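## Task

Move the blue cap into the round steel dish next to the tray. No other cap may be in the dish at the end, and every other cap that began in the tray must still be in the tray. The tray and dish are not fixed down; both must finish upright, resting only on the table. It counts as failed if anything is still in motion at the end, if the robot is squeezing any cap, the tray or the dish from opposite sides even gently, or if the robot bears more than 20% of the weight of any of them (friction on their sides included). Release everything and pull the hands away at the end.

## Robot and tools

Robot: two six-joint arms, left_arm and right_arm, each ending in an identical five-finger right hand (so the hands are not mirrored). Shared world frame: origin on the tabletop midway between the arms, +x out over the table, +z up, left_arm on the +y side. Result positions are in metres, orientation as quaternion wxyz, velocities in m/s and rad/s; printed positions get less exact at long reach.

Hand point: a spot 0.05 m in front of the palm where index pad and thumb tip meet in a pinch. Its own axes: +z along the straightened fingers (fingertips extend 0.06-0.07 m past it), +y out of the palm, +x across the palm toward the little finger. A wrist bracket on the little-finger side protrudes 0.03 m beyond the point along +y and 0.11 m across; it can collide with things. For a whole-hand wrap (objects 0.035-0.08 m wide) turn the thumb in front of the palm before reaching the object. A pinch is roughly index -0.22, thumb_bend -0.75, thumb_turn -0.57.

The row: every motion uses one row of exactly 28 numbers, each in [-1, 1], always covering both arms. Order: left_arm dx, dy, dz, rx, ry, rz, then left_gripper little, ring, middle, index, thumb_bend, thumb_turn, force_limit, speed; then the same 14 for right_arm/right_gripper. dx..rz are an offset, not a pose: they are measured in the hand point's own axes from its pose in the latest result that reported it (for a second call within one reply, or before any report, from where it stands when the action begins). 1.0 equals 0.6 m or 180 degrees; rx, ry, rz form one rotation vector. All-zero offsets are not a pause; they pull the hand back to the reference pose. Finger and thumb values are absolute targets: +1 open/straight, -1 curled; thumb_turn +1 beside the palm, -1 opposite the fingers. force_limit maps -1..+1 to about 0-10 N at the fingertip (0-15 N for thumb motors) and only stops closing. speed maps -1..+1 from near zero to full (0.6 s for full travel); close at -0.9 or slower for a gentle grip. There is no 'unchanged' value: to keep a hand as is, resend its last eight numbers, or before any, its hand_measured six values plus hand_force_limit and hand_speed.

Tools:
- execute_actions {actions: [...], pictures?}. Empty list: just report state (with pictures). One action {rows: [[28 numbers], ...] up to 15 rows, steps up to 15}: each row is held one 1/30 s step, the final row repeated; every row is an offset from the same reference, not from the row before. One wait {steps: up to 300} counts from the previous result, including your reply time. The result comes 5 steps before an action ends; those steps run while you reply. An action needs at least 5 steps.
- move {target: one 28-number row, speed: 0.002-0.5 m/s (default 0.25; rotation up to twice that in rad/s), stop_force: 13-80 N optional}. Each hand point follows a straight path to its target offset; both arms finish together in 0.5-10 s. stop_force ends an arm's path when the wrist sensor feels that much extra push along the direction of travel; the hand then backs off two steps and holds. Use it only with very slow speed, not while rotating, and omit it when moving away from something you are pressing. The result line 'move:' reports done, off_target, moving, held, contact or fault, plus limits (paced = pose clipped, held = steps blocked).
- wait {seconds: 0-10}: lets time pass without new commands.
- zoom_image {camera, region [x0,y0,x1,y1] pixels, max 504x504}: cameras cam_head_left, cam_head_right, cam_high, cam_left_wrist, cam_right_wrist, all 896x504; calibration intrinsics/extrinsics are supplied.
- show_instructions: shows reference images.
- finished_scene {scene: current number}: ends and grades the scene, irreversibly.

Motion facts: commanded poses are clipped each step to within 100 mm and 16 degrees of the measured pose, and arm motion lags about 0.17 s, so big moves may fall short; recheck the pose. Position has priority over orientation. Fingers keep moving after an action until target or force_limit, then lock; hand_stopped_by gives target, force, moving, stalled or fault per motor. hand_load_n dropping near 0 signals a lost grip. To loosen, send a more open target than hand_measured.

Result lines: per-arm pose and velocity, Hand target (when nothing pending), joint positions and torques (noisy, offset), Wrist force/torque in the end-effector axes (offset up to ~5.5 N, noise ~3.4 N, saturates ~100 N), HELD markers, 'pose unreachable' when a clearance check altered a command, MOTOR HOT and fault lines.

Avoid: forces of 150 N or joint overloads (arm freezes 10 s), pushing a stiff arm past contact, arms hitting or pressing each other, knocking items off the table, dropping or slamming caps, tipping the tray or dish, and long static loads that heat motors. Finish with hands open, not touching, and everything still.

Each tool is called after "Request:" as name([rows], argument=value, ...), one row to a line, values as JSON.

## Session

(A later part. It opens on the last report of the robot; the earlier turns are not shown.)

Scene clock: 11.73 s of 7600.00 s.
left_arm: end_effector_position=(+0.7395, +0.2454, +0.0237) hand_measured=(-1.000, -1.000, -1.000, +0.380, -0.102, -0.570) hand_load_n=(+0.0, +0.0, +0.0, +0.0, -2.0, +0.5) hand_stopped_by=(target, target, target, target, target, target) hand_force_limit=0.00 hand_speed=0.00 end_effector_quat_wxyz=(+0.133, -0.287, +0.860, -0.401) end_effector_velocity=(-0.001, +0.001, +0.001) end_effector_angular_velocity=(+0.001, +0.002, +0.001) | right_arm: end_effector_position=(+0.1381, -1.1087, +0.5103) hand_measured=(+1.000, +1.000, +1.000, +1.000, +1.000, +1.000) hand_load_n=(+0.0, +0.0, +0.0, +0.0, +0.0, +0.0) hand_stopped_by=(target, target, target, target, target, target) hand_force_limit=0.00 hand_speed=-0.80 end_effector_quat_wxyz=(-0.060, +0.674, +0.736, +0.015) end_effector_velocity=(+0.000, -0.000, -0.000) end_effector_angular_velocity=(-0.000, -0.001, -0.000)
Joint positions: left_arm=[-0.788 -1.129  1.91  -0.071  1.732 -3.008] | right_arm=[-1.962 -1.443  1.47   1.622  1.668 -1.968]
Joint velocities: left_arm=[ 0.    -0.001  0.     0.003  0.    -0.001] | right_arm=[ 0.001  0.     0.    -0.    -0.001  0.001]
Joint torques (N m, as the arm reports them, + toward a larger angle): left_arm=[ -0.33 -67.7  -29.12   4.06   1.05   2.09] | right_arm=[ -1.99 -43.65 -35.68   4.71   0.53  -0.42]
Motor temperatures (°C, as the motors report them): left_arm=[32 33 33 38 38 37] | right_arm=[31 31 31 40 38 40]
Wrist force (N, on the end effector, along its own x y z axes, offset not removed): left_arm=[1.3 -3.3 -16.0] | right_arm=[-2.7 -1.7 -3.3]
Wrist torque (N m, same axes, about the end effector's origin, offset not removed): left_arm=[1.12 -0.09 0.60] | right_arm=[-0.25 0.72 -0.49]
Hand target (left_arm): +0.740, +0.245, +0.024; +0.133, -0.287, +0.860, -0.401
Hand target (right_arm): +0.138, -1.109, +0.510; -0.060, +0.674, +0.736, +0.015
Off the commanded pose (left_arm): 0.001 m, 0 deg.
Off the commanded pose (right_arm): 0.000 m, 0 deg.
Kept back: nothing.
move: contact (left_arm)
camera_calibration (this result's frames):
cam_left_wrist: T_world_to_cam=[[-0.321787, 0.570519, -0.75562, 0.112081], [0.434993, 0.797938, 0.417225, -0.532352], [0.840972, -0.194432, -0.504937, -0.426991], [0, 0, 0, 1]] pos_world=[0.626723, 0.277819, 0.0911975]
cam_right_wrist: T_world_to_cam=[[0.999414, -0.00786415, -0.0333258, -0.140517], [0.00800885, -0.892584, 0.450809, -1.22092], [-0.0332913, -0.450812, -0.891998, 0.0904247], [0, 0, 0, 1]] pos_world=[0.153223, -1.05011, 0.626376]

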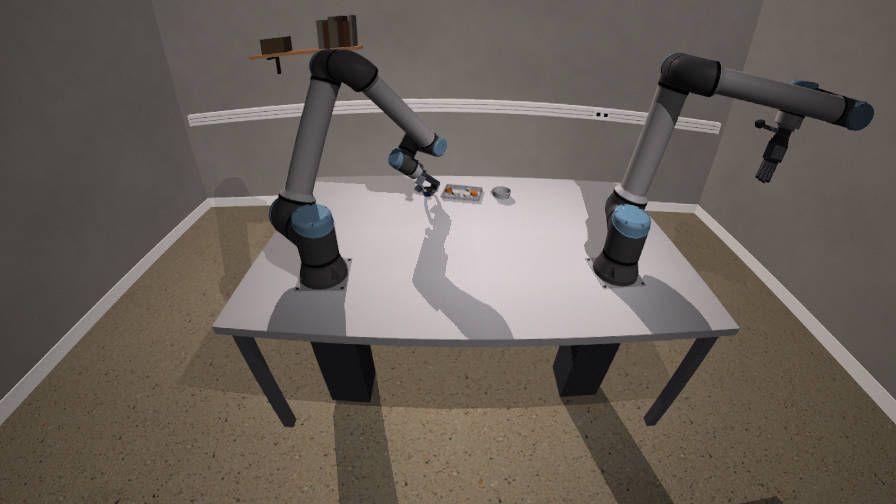

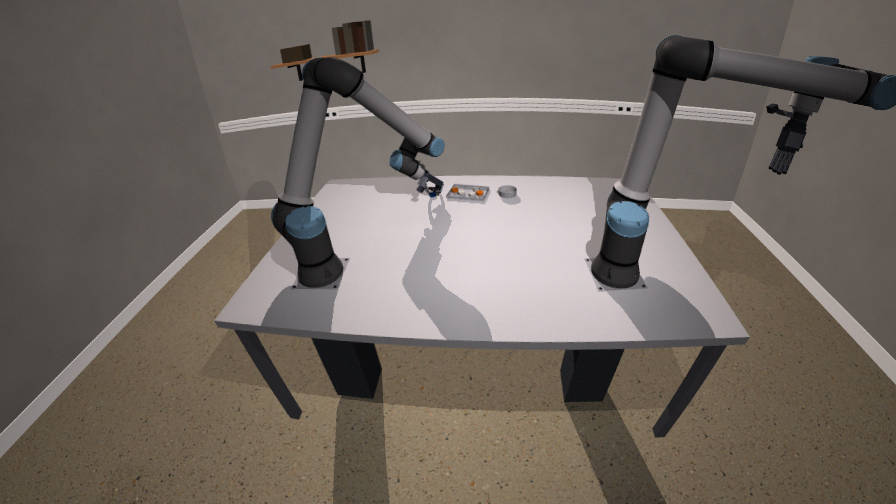

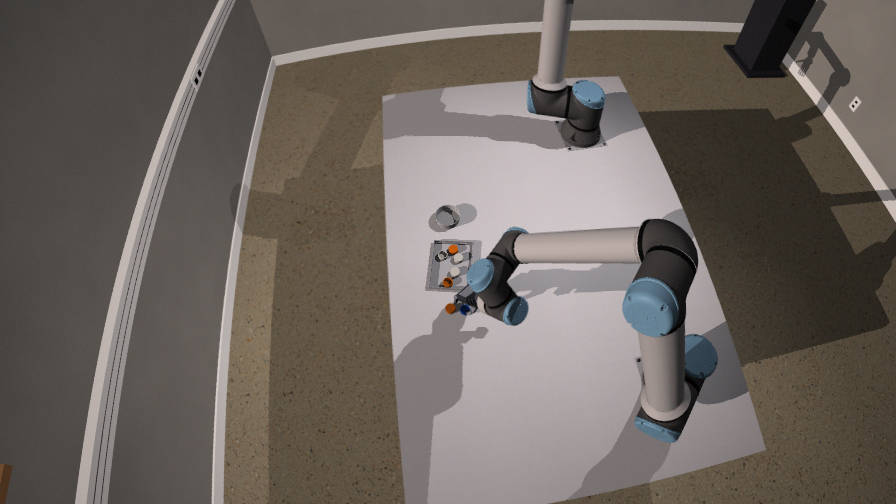

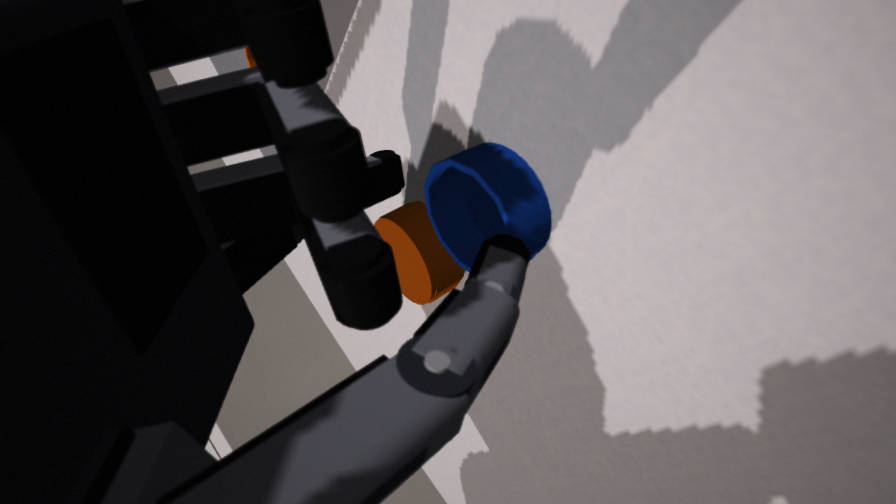

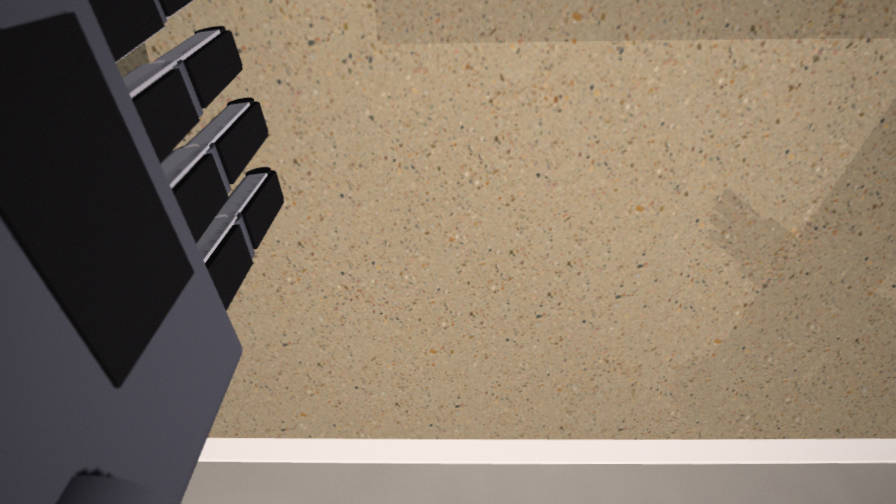

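Request:
move(target=[0,-0.0102,-0.0086,0,0,0,-1,-1,-1,0.38,-0.1,-0.57,0,0,0,0,0,0,0,0,1,1,1,1,1,1,0,-0.8], speed=0.04)

Request:
move(target=[0,0.0096,-0.0115,0,0,0,-1,-1,-1,0.38,-0.1,-0.57,0,0,0,0,0,0,0,0,1,1,1,1,1,1,0,-0.8], speed=0.04)

Request:
move(target=[0,0.0128,0.0107,0,0,0,-1,-1,-1,0.38,-0.1,-0.57,0,0,0,0,0,0,0,0,1,1,1,1,1,1,0,-0.8], speed=0.025, stop_force=13)

Scene clock: 13.03 s of 7600.00 s.
left_arm: end_effector_position=(+0.7395, +0.2454, +0.0316) hand_measured=(-1.000, -1.000, -1.000, +0.380, -0.100, -0.570) hand_load_n=(+0.0, +0.0, +0.0, +0.0, +0.0, +0.0) hand_stopped_by=(target, target, target, target, target, target) hand_force_limit=0.00 hand_speed=0.00 end_effector_quat_wxyz=(+0.133, -0.287, +0.860, -0.401) end_effector_velocity=(-0.001, -0.001, +0.002) end_effector_angular_velocity=(+0.000, +0.000, -0.001) | right_arm: end_effector_position=(+0.1381, -1.1087, +0.5103) hand_measured=(+1.000, +1.000, +1.000, +1.000, +1.000, +1.000) hand_load_n=(+0.0, +0.0, +0.0, +0.0, +0.0, +0.0) hand_stopped_by=(target, target, target, target, target, target) hand_force_limit=0.00 hand_speed=-0.80 end_effector_quat_wxyz=(-0.060, +0.674, +0.736, +0.015) end_effector_velocity=(+0.001, +0.000, -0.000) end_effector_angular_velocity=(+0.000, +0.000, +0.001)
Joint positions: left_arm=[-0.788 -1.139  1.906 -0.058  1.732 -3.008] | right_arm=[-1.962 -1.443  1.47   1.622  1.668 -1.968]
Joint velocities: left_arm=[-0.002 -0.003 -0.     0.003 -0.    -0.   ] | right_arm=[ 0.001 -0.     0.     0.     0.    -0.   ]
Joint torques (N m, as the arm reports them, + toward a larger angle): left_arm=[  4.86 -79.6  -35.47   3.08   1.86   2.86] | right_arm=[ -1.17 -44.07 -36.98   4.51   0.6   -0.36]
Motor temperatures (°C, as the motors report them): left_arm=[32 33 33 38 38 37] | right_arm=[31 31 31 40 38 40]
Wrist force (N, on the end effector, along its own x y z axes, offset not removed): left_arm=[4.6 2.9 -2.6] | right_arm=[-2.2 -0.7 0.3]
Wrist torque (N m, same axes, about the end effector's origin, offset not removed): left_arm=[0.75 -0.76 0.68] | right_arm=[-0.21 0.51 -0.43]
Hand target (left_arm): +0.739, +0.245, +0.032; +0.133, -0.287, +0.860, -0.401
Hand target (right_arm): +0.138, -1.109, +0.510; -0.060, +0.674, +0.736, +0.015
Off the commanded pose (left_arm): 0.000 m, 0 deg.
Off the commanded pose (right_arm): 0.000 m, 0 deg.
Kept back: nothing.
move: done
camera_calibration (this result's frames):
cam_left_wrist: T_world_to_cam=[[-0.321787, 0.570519, -0.75562, 0.117991], [0.434993, 0.797938, 0.417225, -0.535631], [0.840972, -0.194432, -0.504938, -0.423006], [0, 0, 0, 1]] pos_world=[0.6267, 0.277839, 0.0990429]
cam_right_wrist: T_world_to_cam=[[0.999414, -0.00786425, -0.0333258, -0.140517], [0.00800876, -0.892584, 0.450809, -1.22092], [-0.0332913, -0.450812, -0.891998, 0.0904248], [0, 0, 0, 1]] pos_world=[0.153223, -1.05011, 0.626376]

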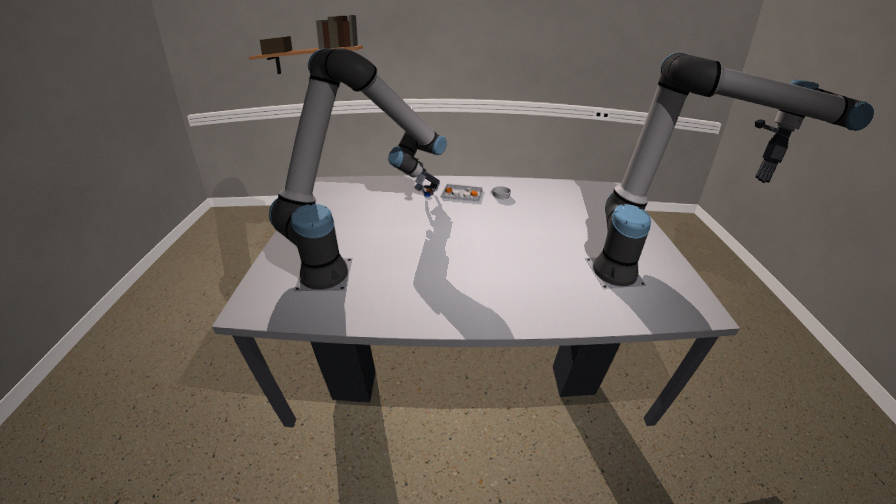

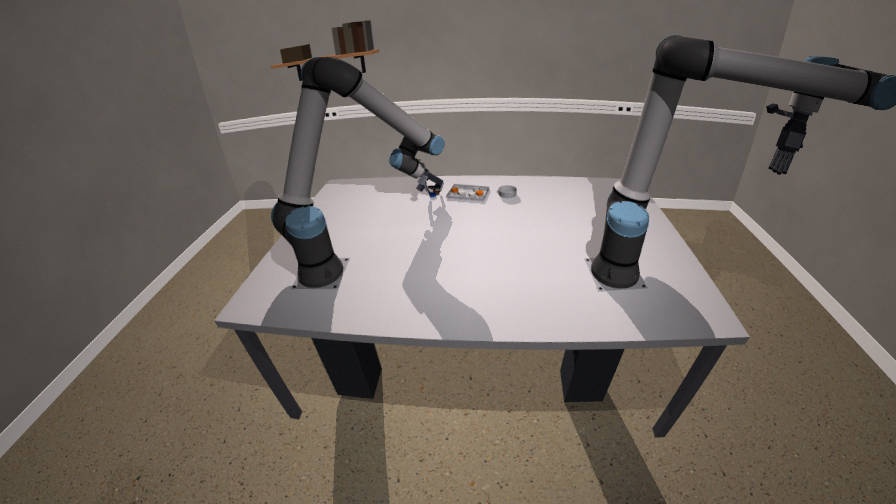

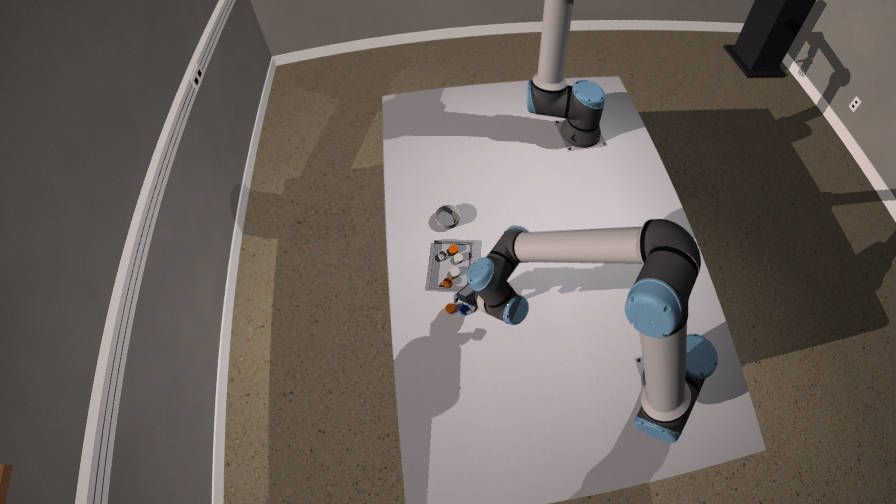

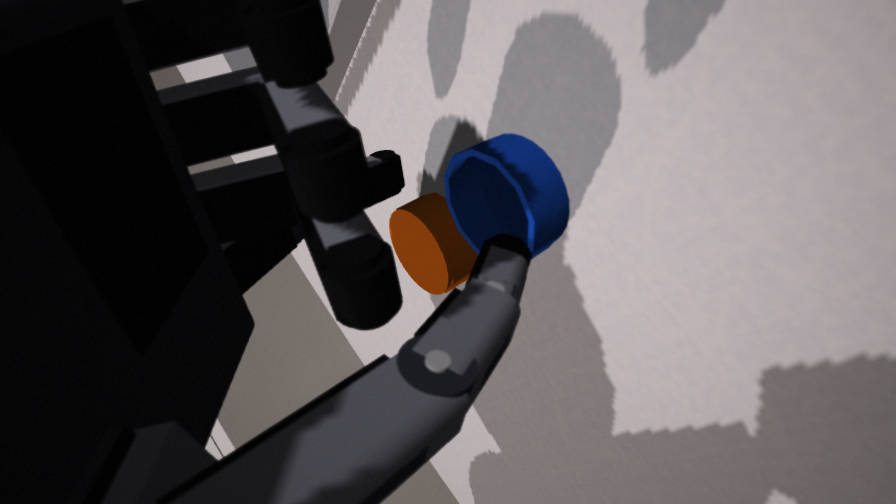

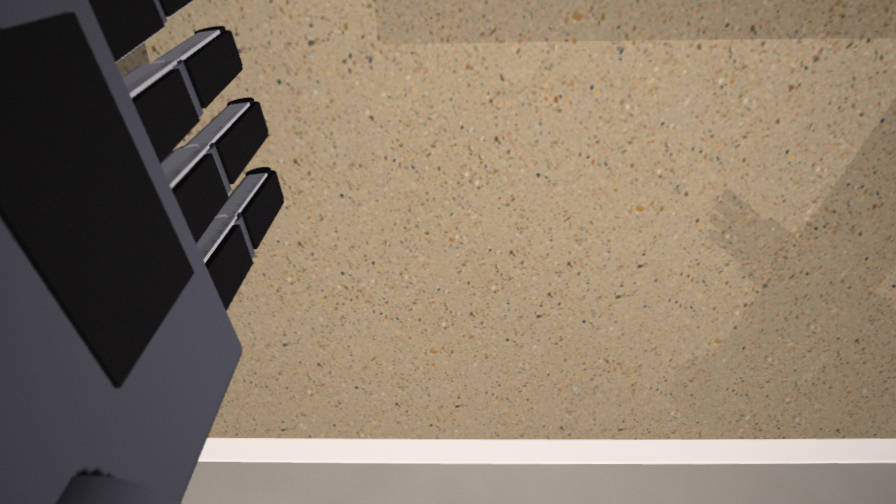

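Scene clock: 13.77 s of 7600.00 s.
left_arm: end_effector_position=(+0.7341, +0.2525, +0.0316) hand_measured=(-1.000, -1.000, -1.000, +0.380, -0.100, -0.570) hand_load_n=(+0.0, +0.0, +0.0, +0.0, +0.0, +0.0) hand_stopped_by=(target, target, target, target, target, target) hand_force_limit=0.00 hand_speed=0.00 end_effector_quat_wxyz=(+0.133, -0.287, +0.860, -0.401) end_effector_velocity=(-0.002, +0.000, -0.000) end_effector_angular_velocity=(-0.000, +0.000, -0.002) | right_arm: end_effector_position=(+0.1381, -1.1087, +0.5103) hand_measured=(+1.000, +1.000, +1.000, +1.000, +1.000, +1.000) hand_load_n=(+0.0, +0.0, +0.0, +0.0, +0.0, +0.0) hand_stopped_by=(target, target, target, target, target, target) hand_force_limit=0.00 hand_speed=-0.80 end_effector_quat_wxyz=(-0.060, +0.674, +0.736, +0.015) end_effector_velocity=(-0.001, -0.000, -0.000) end_effector_angular_velocity=(+0.000, +0.001, -0.001)
Joint positions: left_arm=[-0.785 -1.149  1.922 -0.064  1.734 -3.006] | right_arm=[-1.962 -1.443  1.47   1.622  1.668 -1.968]
Joint velocities: left_arm=[-0.001 -0.002  0.003 -0.001  0.     0.   ] | right_arm=[-0.001  0.    -0.    -0.     0.001 -0.   ]
Joint torques (N m, as the arm reports them, + toward a larger angle): left_arm=[ 10.57 -79.05 -21.22  -1.43   1.86   2.97] | right_arm=[ -0.57 -43.9  -36.58   4.66   0.54  -0.47]
Motor temperatures (°C, as the motors report them): left_arm=[32 33 33 38 38 37] | right_arm=[31 31 31 40 38 40]
Wrist force (N, on the end effector, along its own x y z axes, offset not removed): left_arm=[0.5 0.5 -7.6] | right_arm=[-0.4 -0.3 -1.2]
Wrist torque (N m, same axes, about the end effector's origin, offset not removed): left_arm=[0.67 0.22 0.32] | right_arm=[-0.10 0.30 -0.27]
Hand target (left_arm): +0.734, +0.253, +0.032; +0.133, -0.287, +0.860, -0.401
Hand target (right_arm): +0.138, -1.109, +0.510; -0.060, +0.674, +0.736, +0.015
Off the commanded pose (left_arm): 0.000 m, 0 deg.
Off the commanded pose (right_arm): 0.000 m, 0 deg.
Kept back: nothing.
move: done
camera_calibration (this result's frames):
cam_left_wrist: T_world_to_cam=[[-0.321793, 0.570514, -0.755621, 0.112242], [0.434996, 0.797941, 0.417216, -0.538976], [0.840968, -0.194435, -0.504943, -0.417142], [0, 0, 0, 1]] pos_world=[0.621374, 0.284928, 0.0990493]
cam_right_wrist: T_world_to_cam=[[0.999414, -0.00786429, -0.0333257, -0.140518], [0.00800871, -0.892584, 0.450809, -1.22092], [-0.0332913, -0.450812, -0.891998, 0.0904246], [0, 0, 0, 1]] pos_world=[0.153223, -1.05011, 0.626376]

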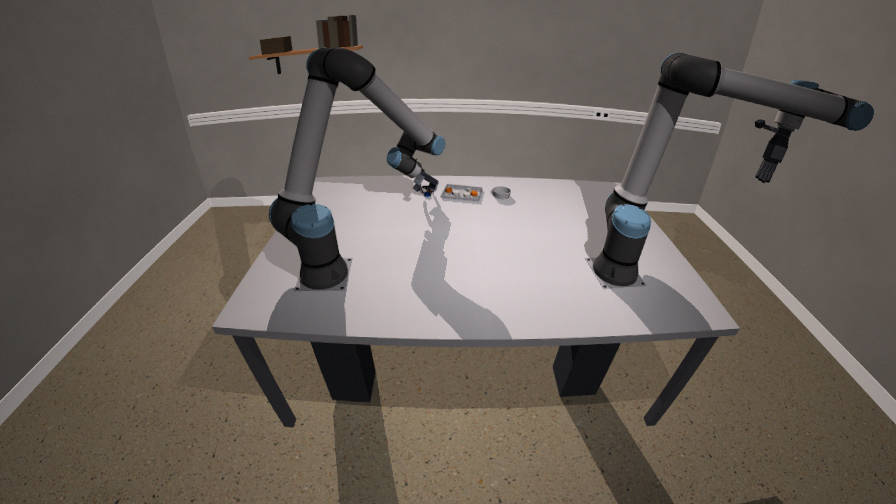

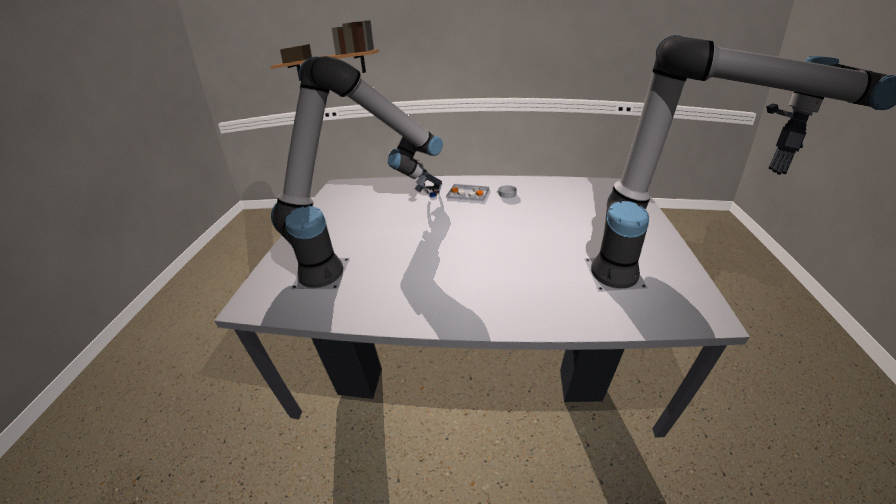

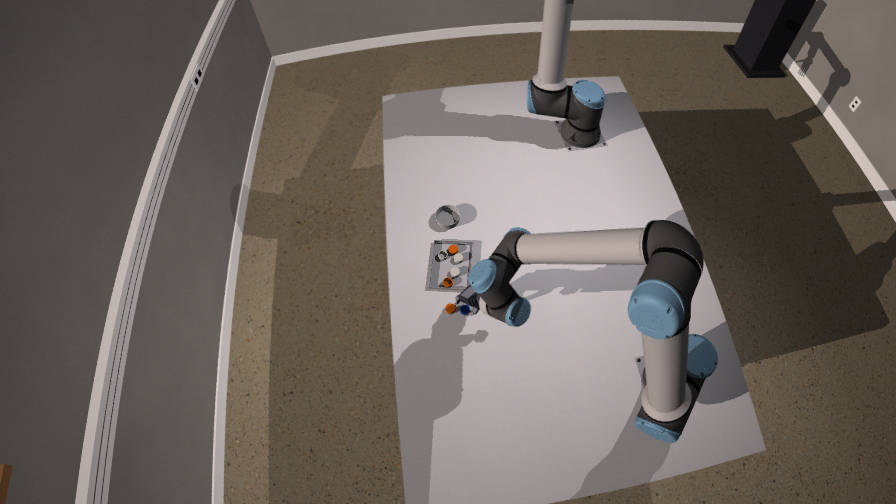

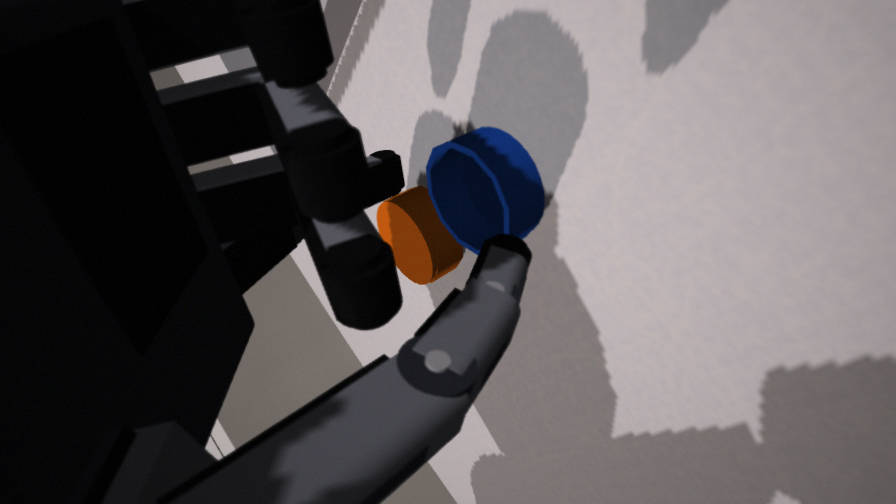

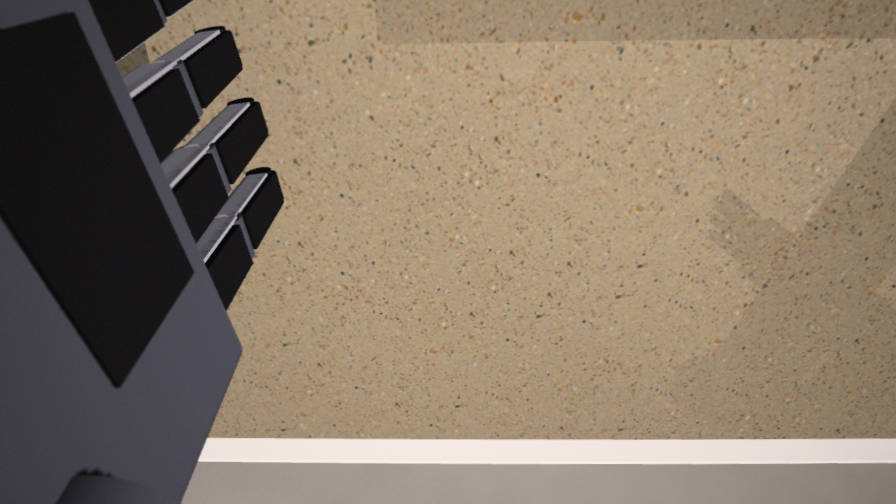

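Scene clock: 14.50 s of 7600.00 s.
left_arm: end_effector_position=(+0.7341, +0.2525, +0.0217) hand_measured=(-1.000, -1.000, -1.000, +0.380, -0.100, -0.570) hand_load_n=(+0.0, +0.0, +0.0, +0.0, +0.0, +0.0) hand_stopped_by=(target, target, target, target, target, target) hand_force_limit=0.00 hand_speed=0.00 end_effector_quat_wxyz=(+0.133, -0.287, +0.860, -0.401) end_effector_velocity=(-0.001, -0.002, -0.002) end_effector_angular_velocity=(+0.000, -0.000, -0.003) | right_arm: end_effector_position=(+0.1381, -1.1087, +0.5103) hand_measured=(+1.000, +1.000, +1.000, +1.000, +1.000, +1.000) hand_load_n=(+0.0, +0.0, +0.0, +0.0, +0.0, +0.0) hand_stopped_by=(target, target, target, target, target, target) hand_force_limit=0.00 hand_speed=-0.80 end_effector_quat_wxyz=(-0.060, +0.674, +0.736, +0.015) end_effector_velocity=(-0.000, -0.000, -0.000) end_effector_angular_velocity=(-0.000, -0.001, +0.000)
Joint positions: left_arm=[-0.785 -1.137  1.927 -0.081  1.734 -3.005] | right_arm=[-1.962 -1.443  1.47   1.622  1.668 -1.968]
Joint velocities: left_arm=[-0.002  0.003  0.    -0.003  0.     0.001] | right_arm=[-0.     0.     0.    -0.    -0.001 -0.001]
Joint torques (N m, as the arm reports them, + toward a larger angle): left_arm=[  1.7  -49.45 -20.38  -1.54   1.4    2.77] | right_arm=[ -2.56 -45.42 -36.47   4.52   0.54  -0.43]
Motor temperatures (°C, as the motors report them): left_arm=[32 33 33 38 38 37] | right_arm=[31 31 31 40 38 40]
Wrist force (N, on the end effector, along its own x y z axes, offset not removed): left_arm=[-0.7 2.3 -1.0] | right_arm=[-0.5 -0.9 0.0]
Wrist torque (N m, same axes, about the end effector's origin, offset not removed): left_arm=[0.56 0.28 -0.08] | right_arm=[-0.25 0.28 -0.33]
Hand target (left_arm): +0.734, +0.253, +0.022; +0.133, -0.287, +0.860, -0.401
Hand target (right_arm): +0.138, -1.109, +0.510; -0.060, +0.674, +0.736, +0.015
Off the commanded pose (left_arm): 0.000 m, 0 deg.
Off the commanded pose (right_arm): 0.000 m, 0 deg.
Kept back: nothing.
move: done
camera_calibration (this result's frames):
cam_left_wrist: T_world_to_cam=[[-0.321793, 0.570513, -0.755622, 0.10479], [0.434996, 0.797941, 0.417216, -0.534872], [0.840969, -0.194435, -0.504942, -0.422119], [0, 0, 0, 1]] pos_world=[0.621376, 0.284937, 0.0891928]
cam_right_wrist: T_world_to_cam=[[0.999414, -0.00786429, -0.0333256, -0.140518], [0.00800867, -0.892584, 0.450809, -1.22092], [-0.0332912, -0.450812, -0.891998, 0.0904248], [0, 0, 0, 1]] pos_world=[0.153223, -1.05011, 0.626376]

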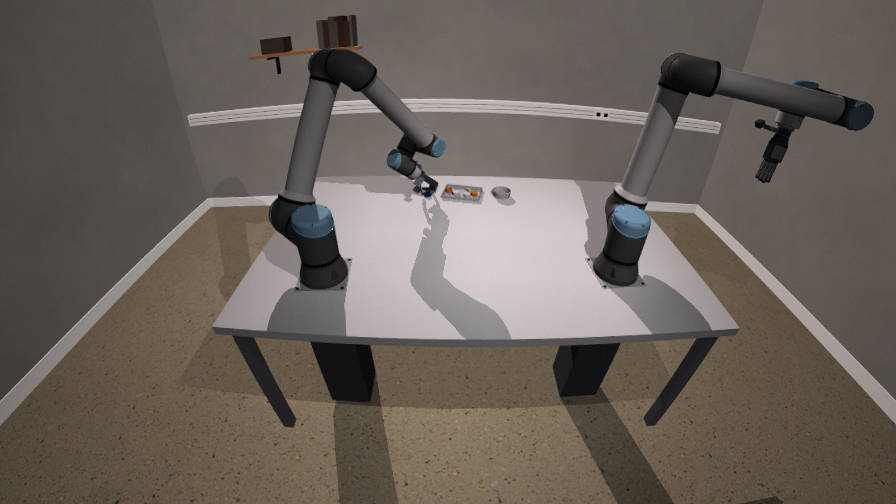

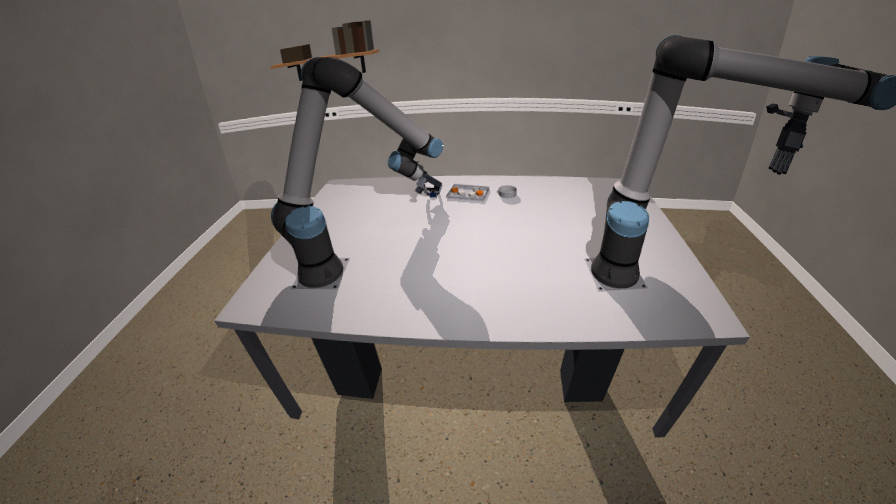

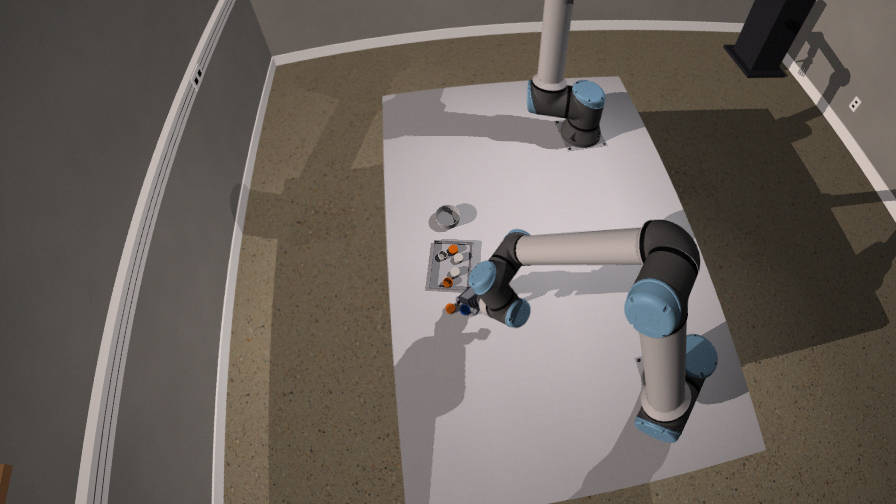

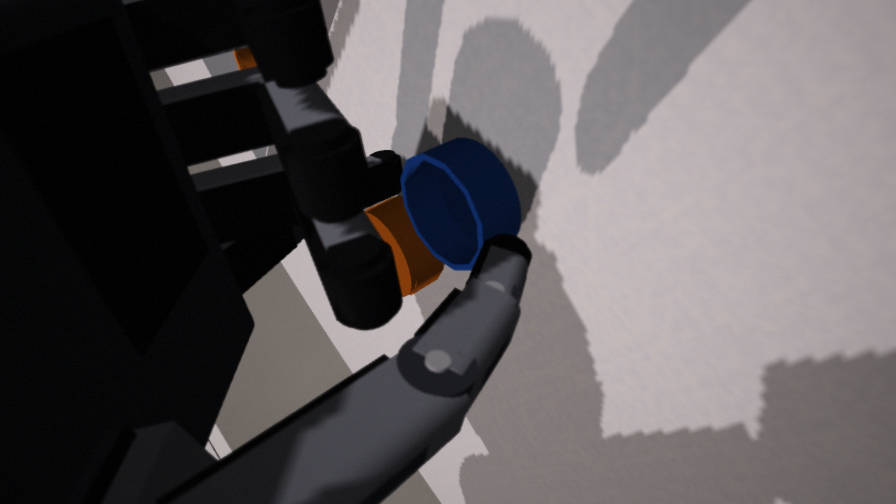

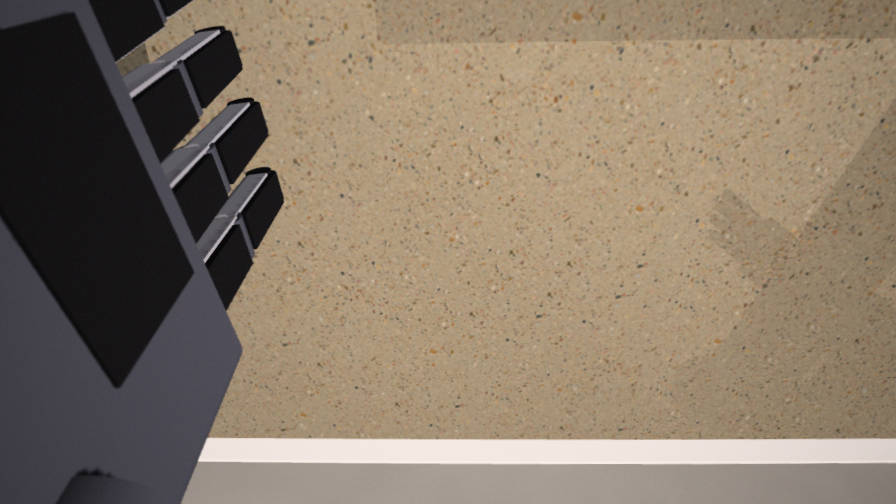

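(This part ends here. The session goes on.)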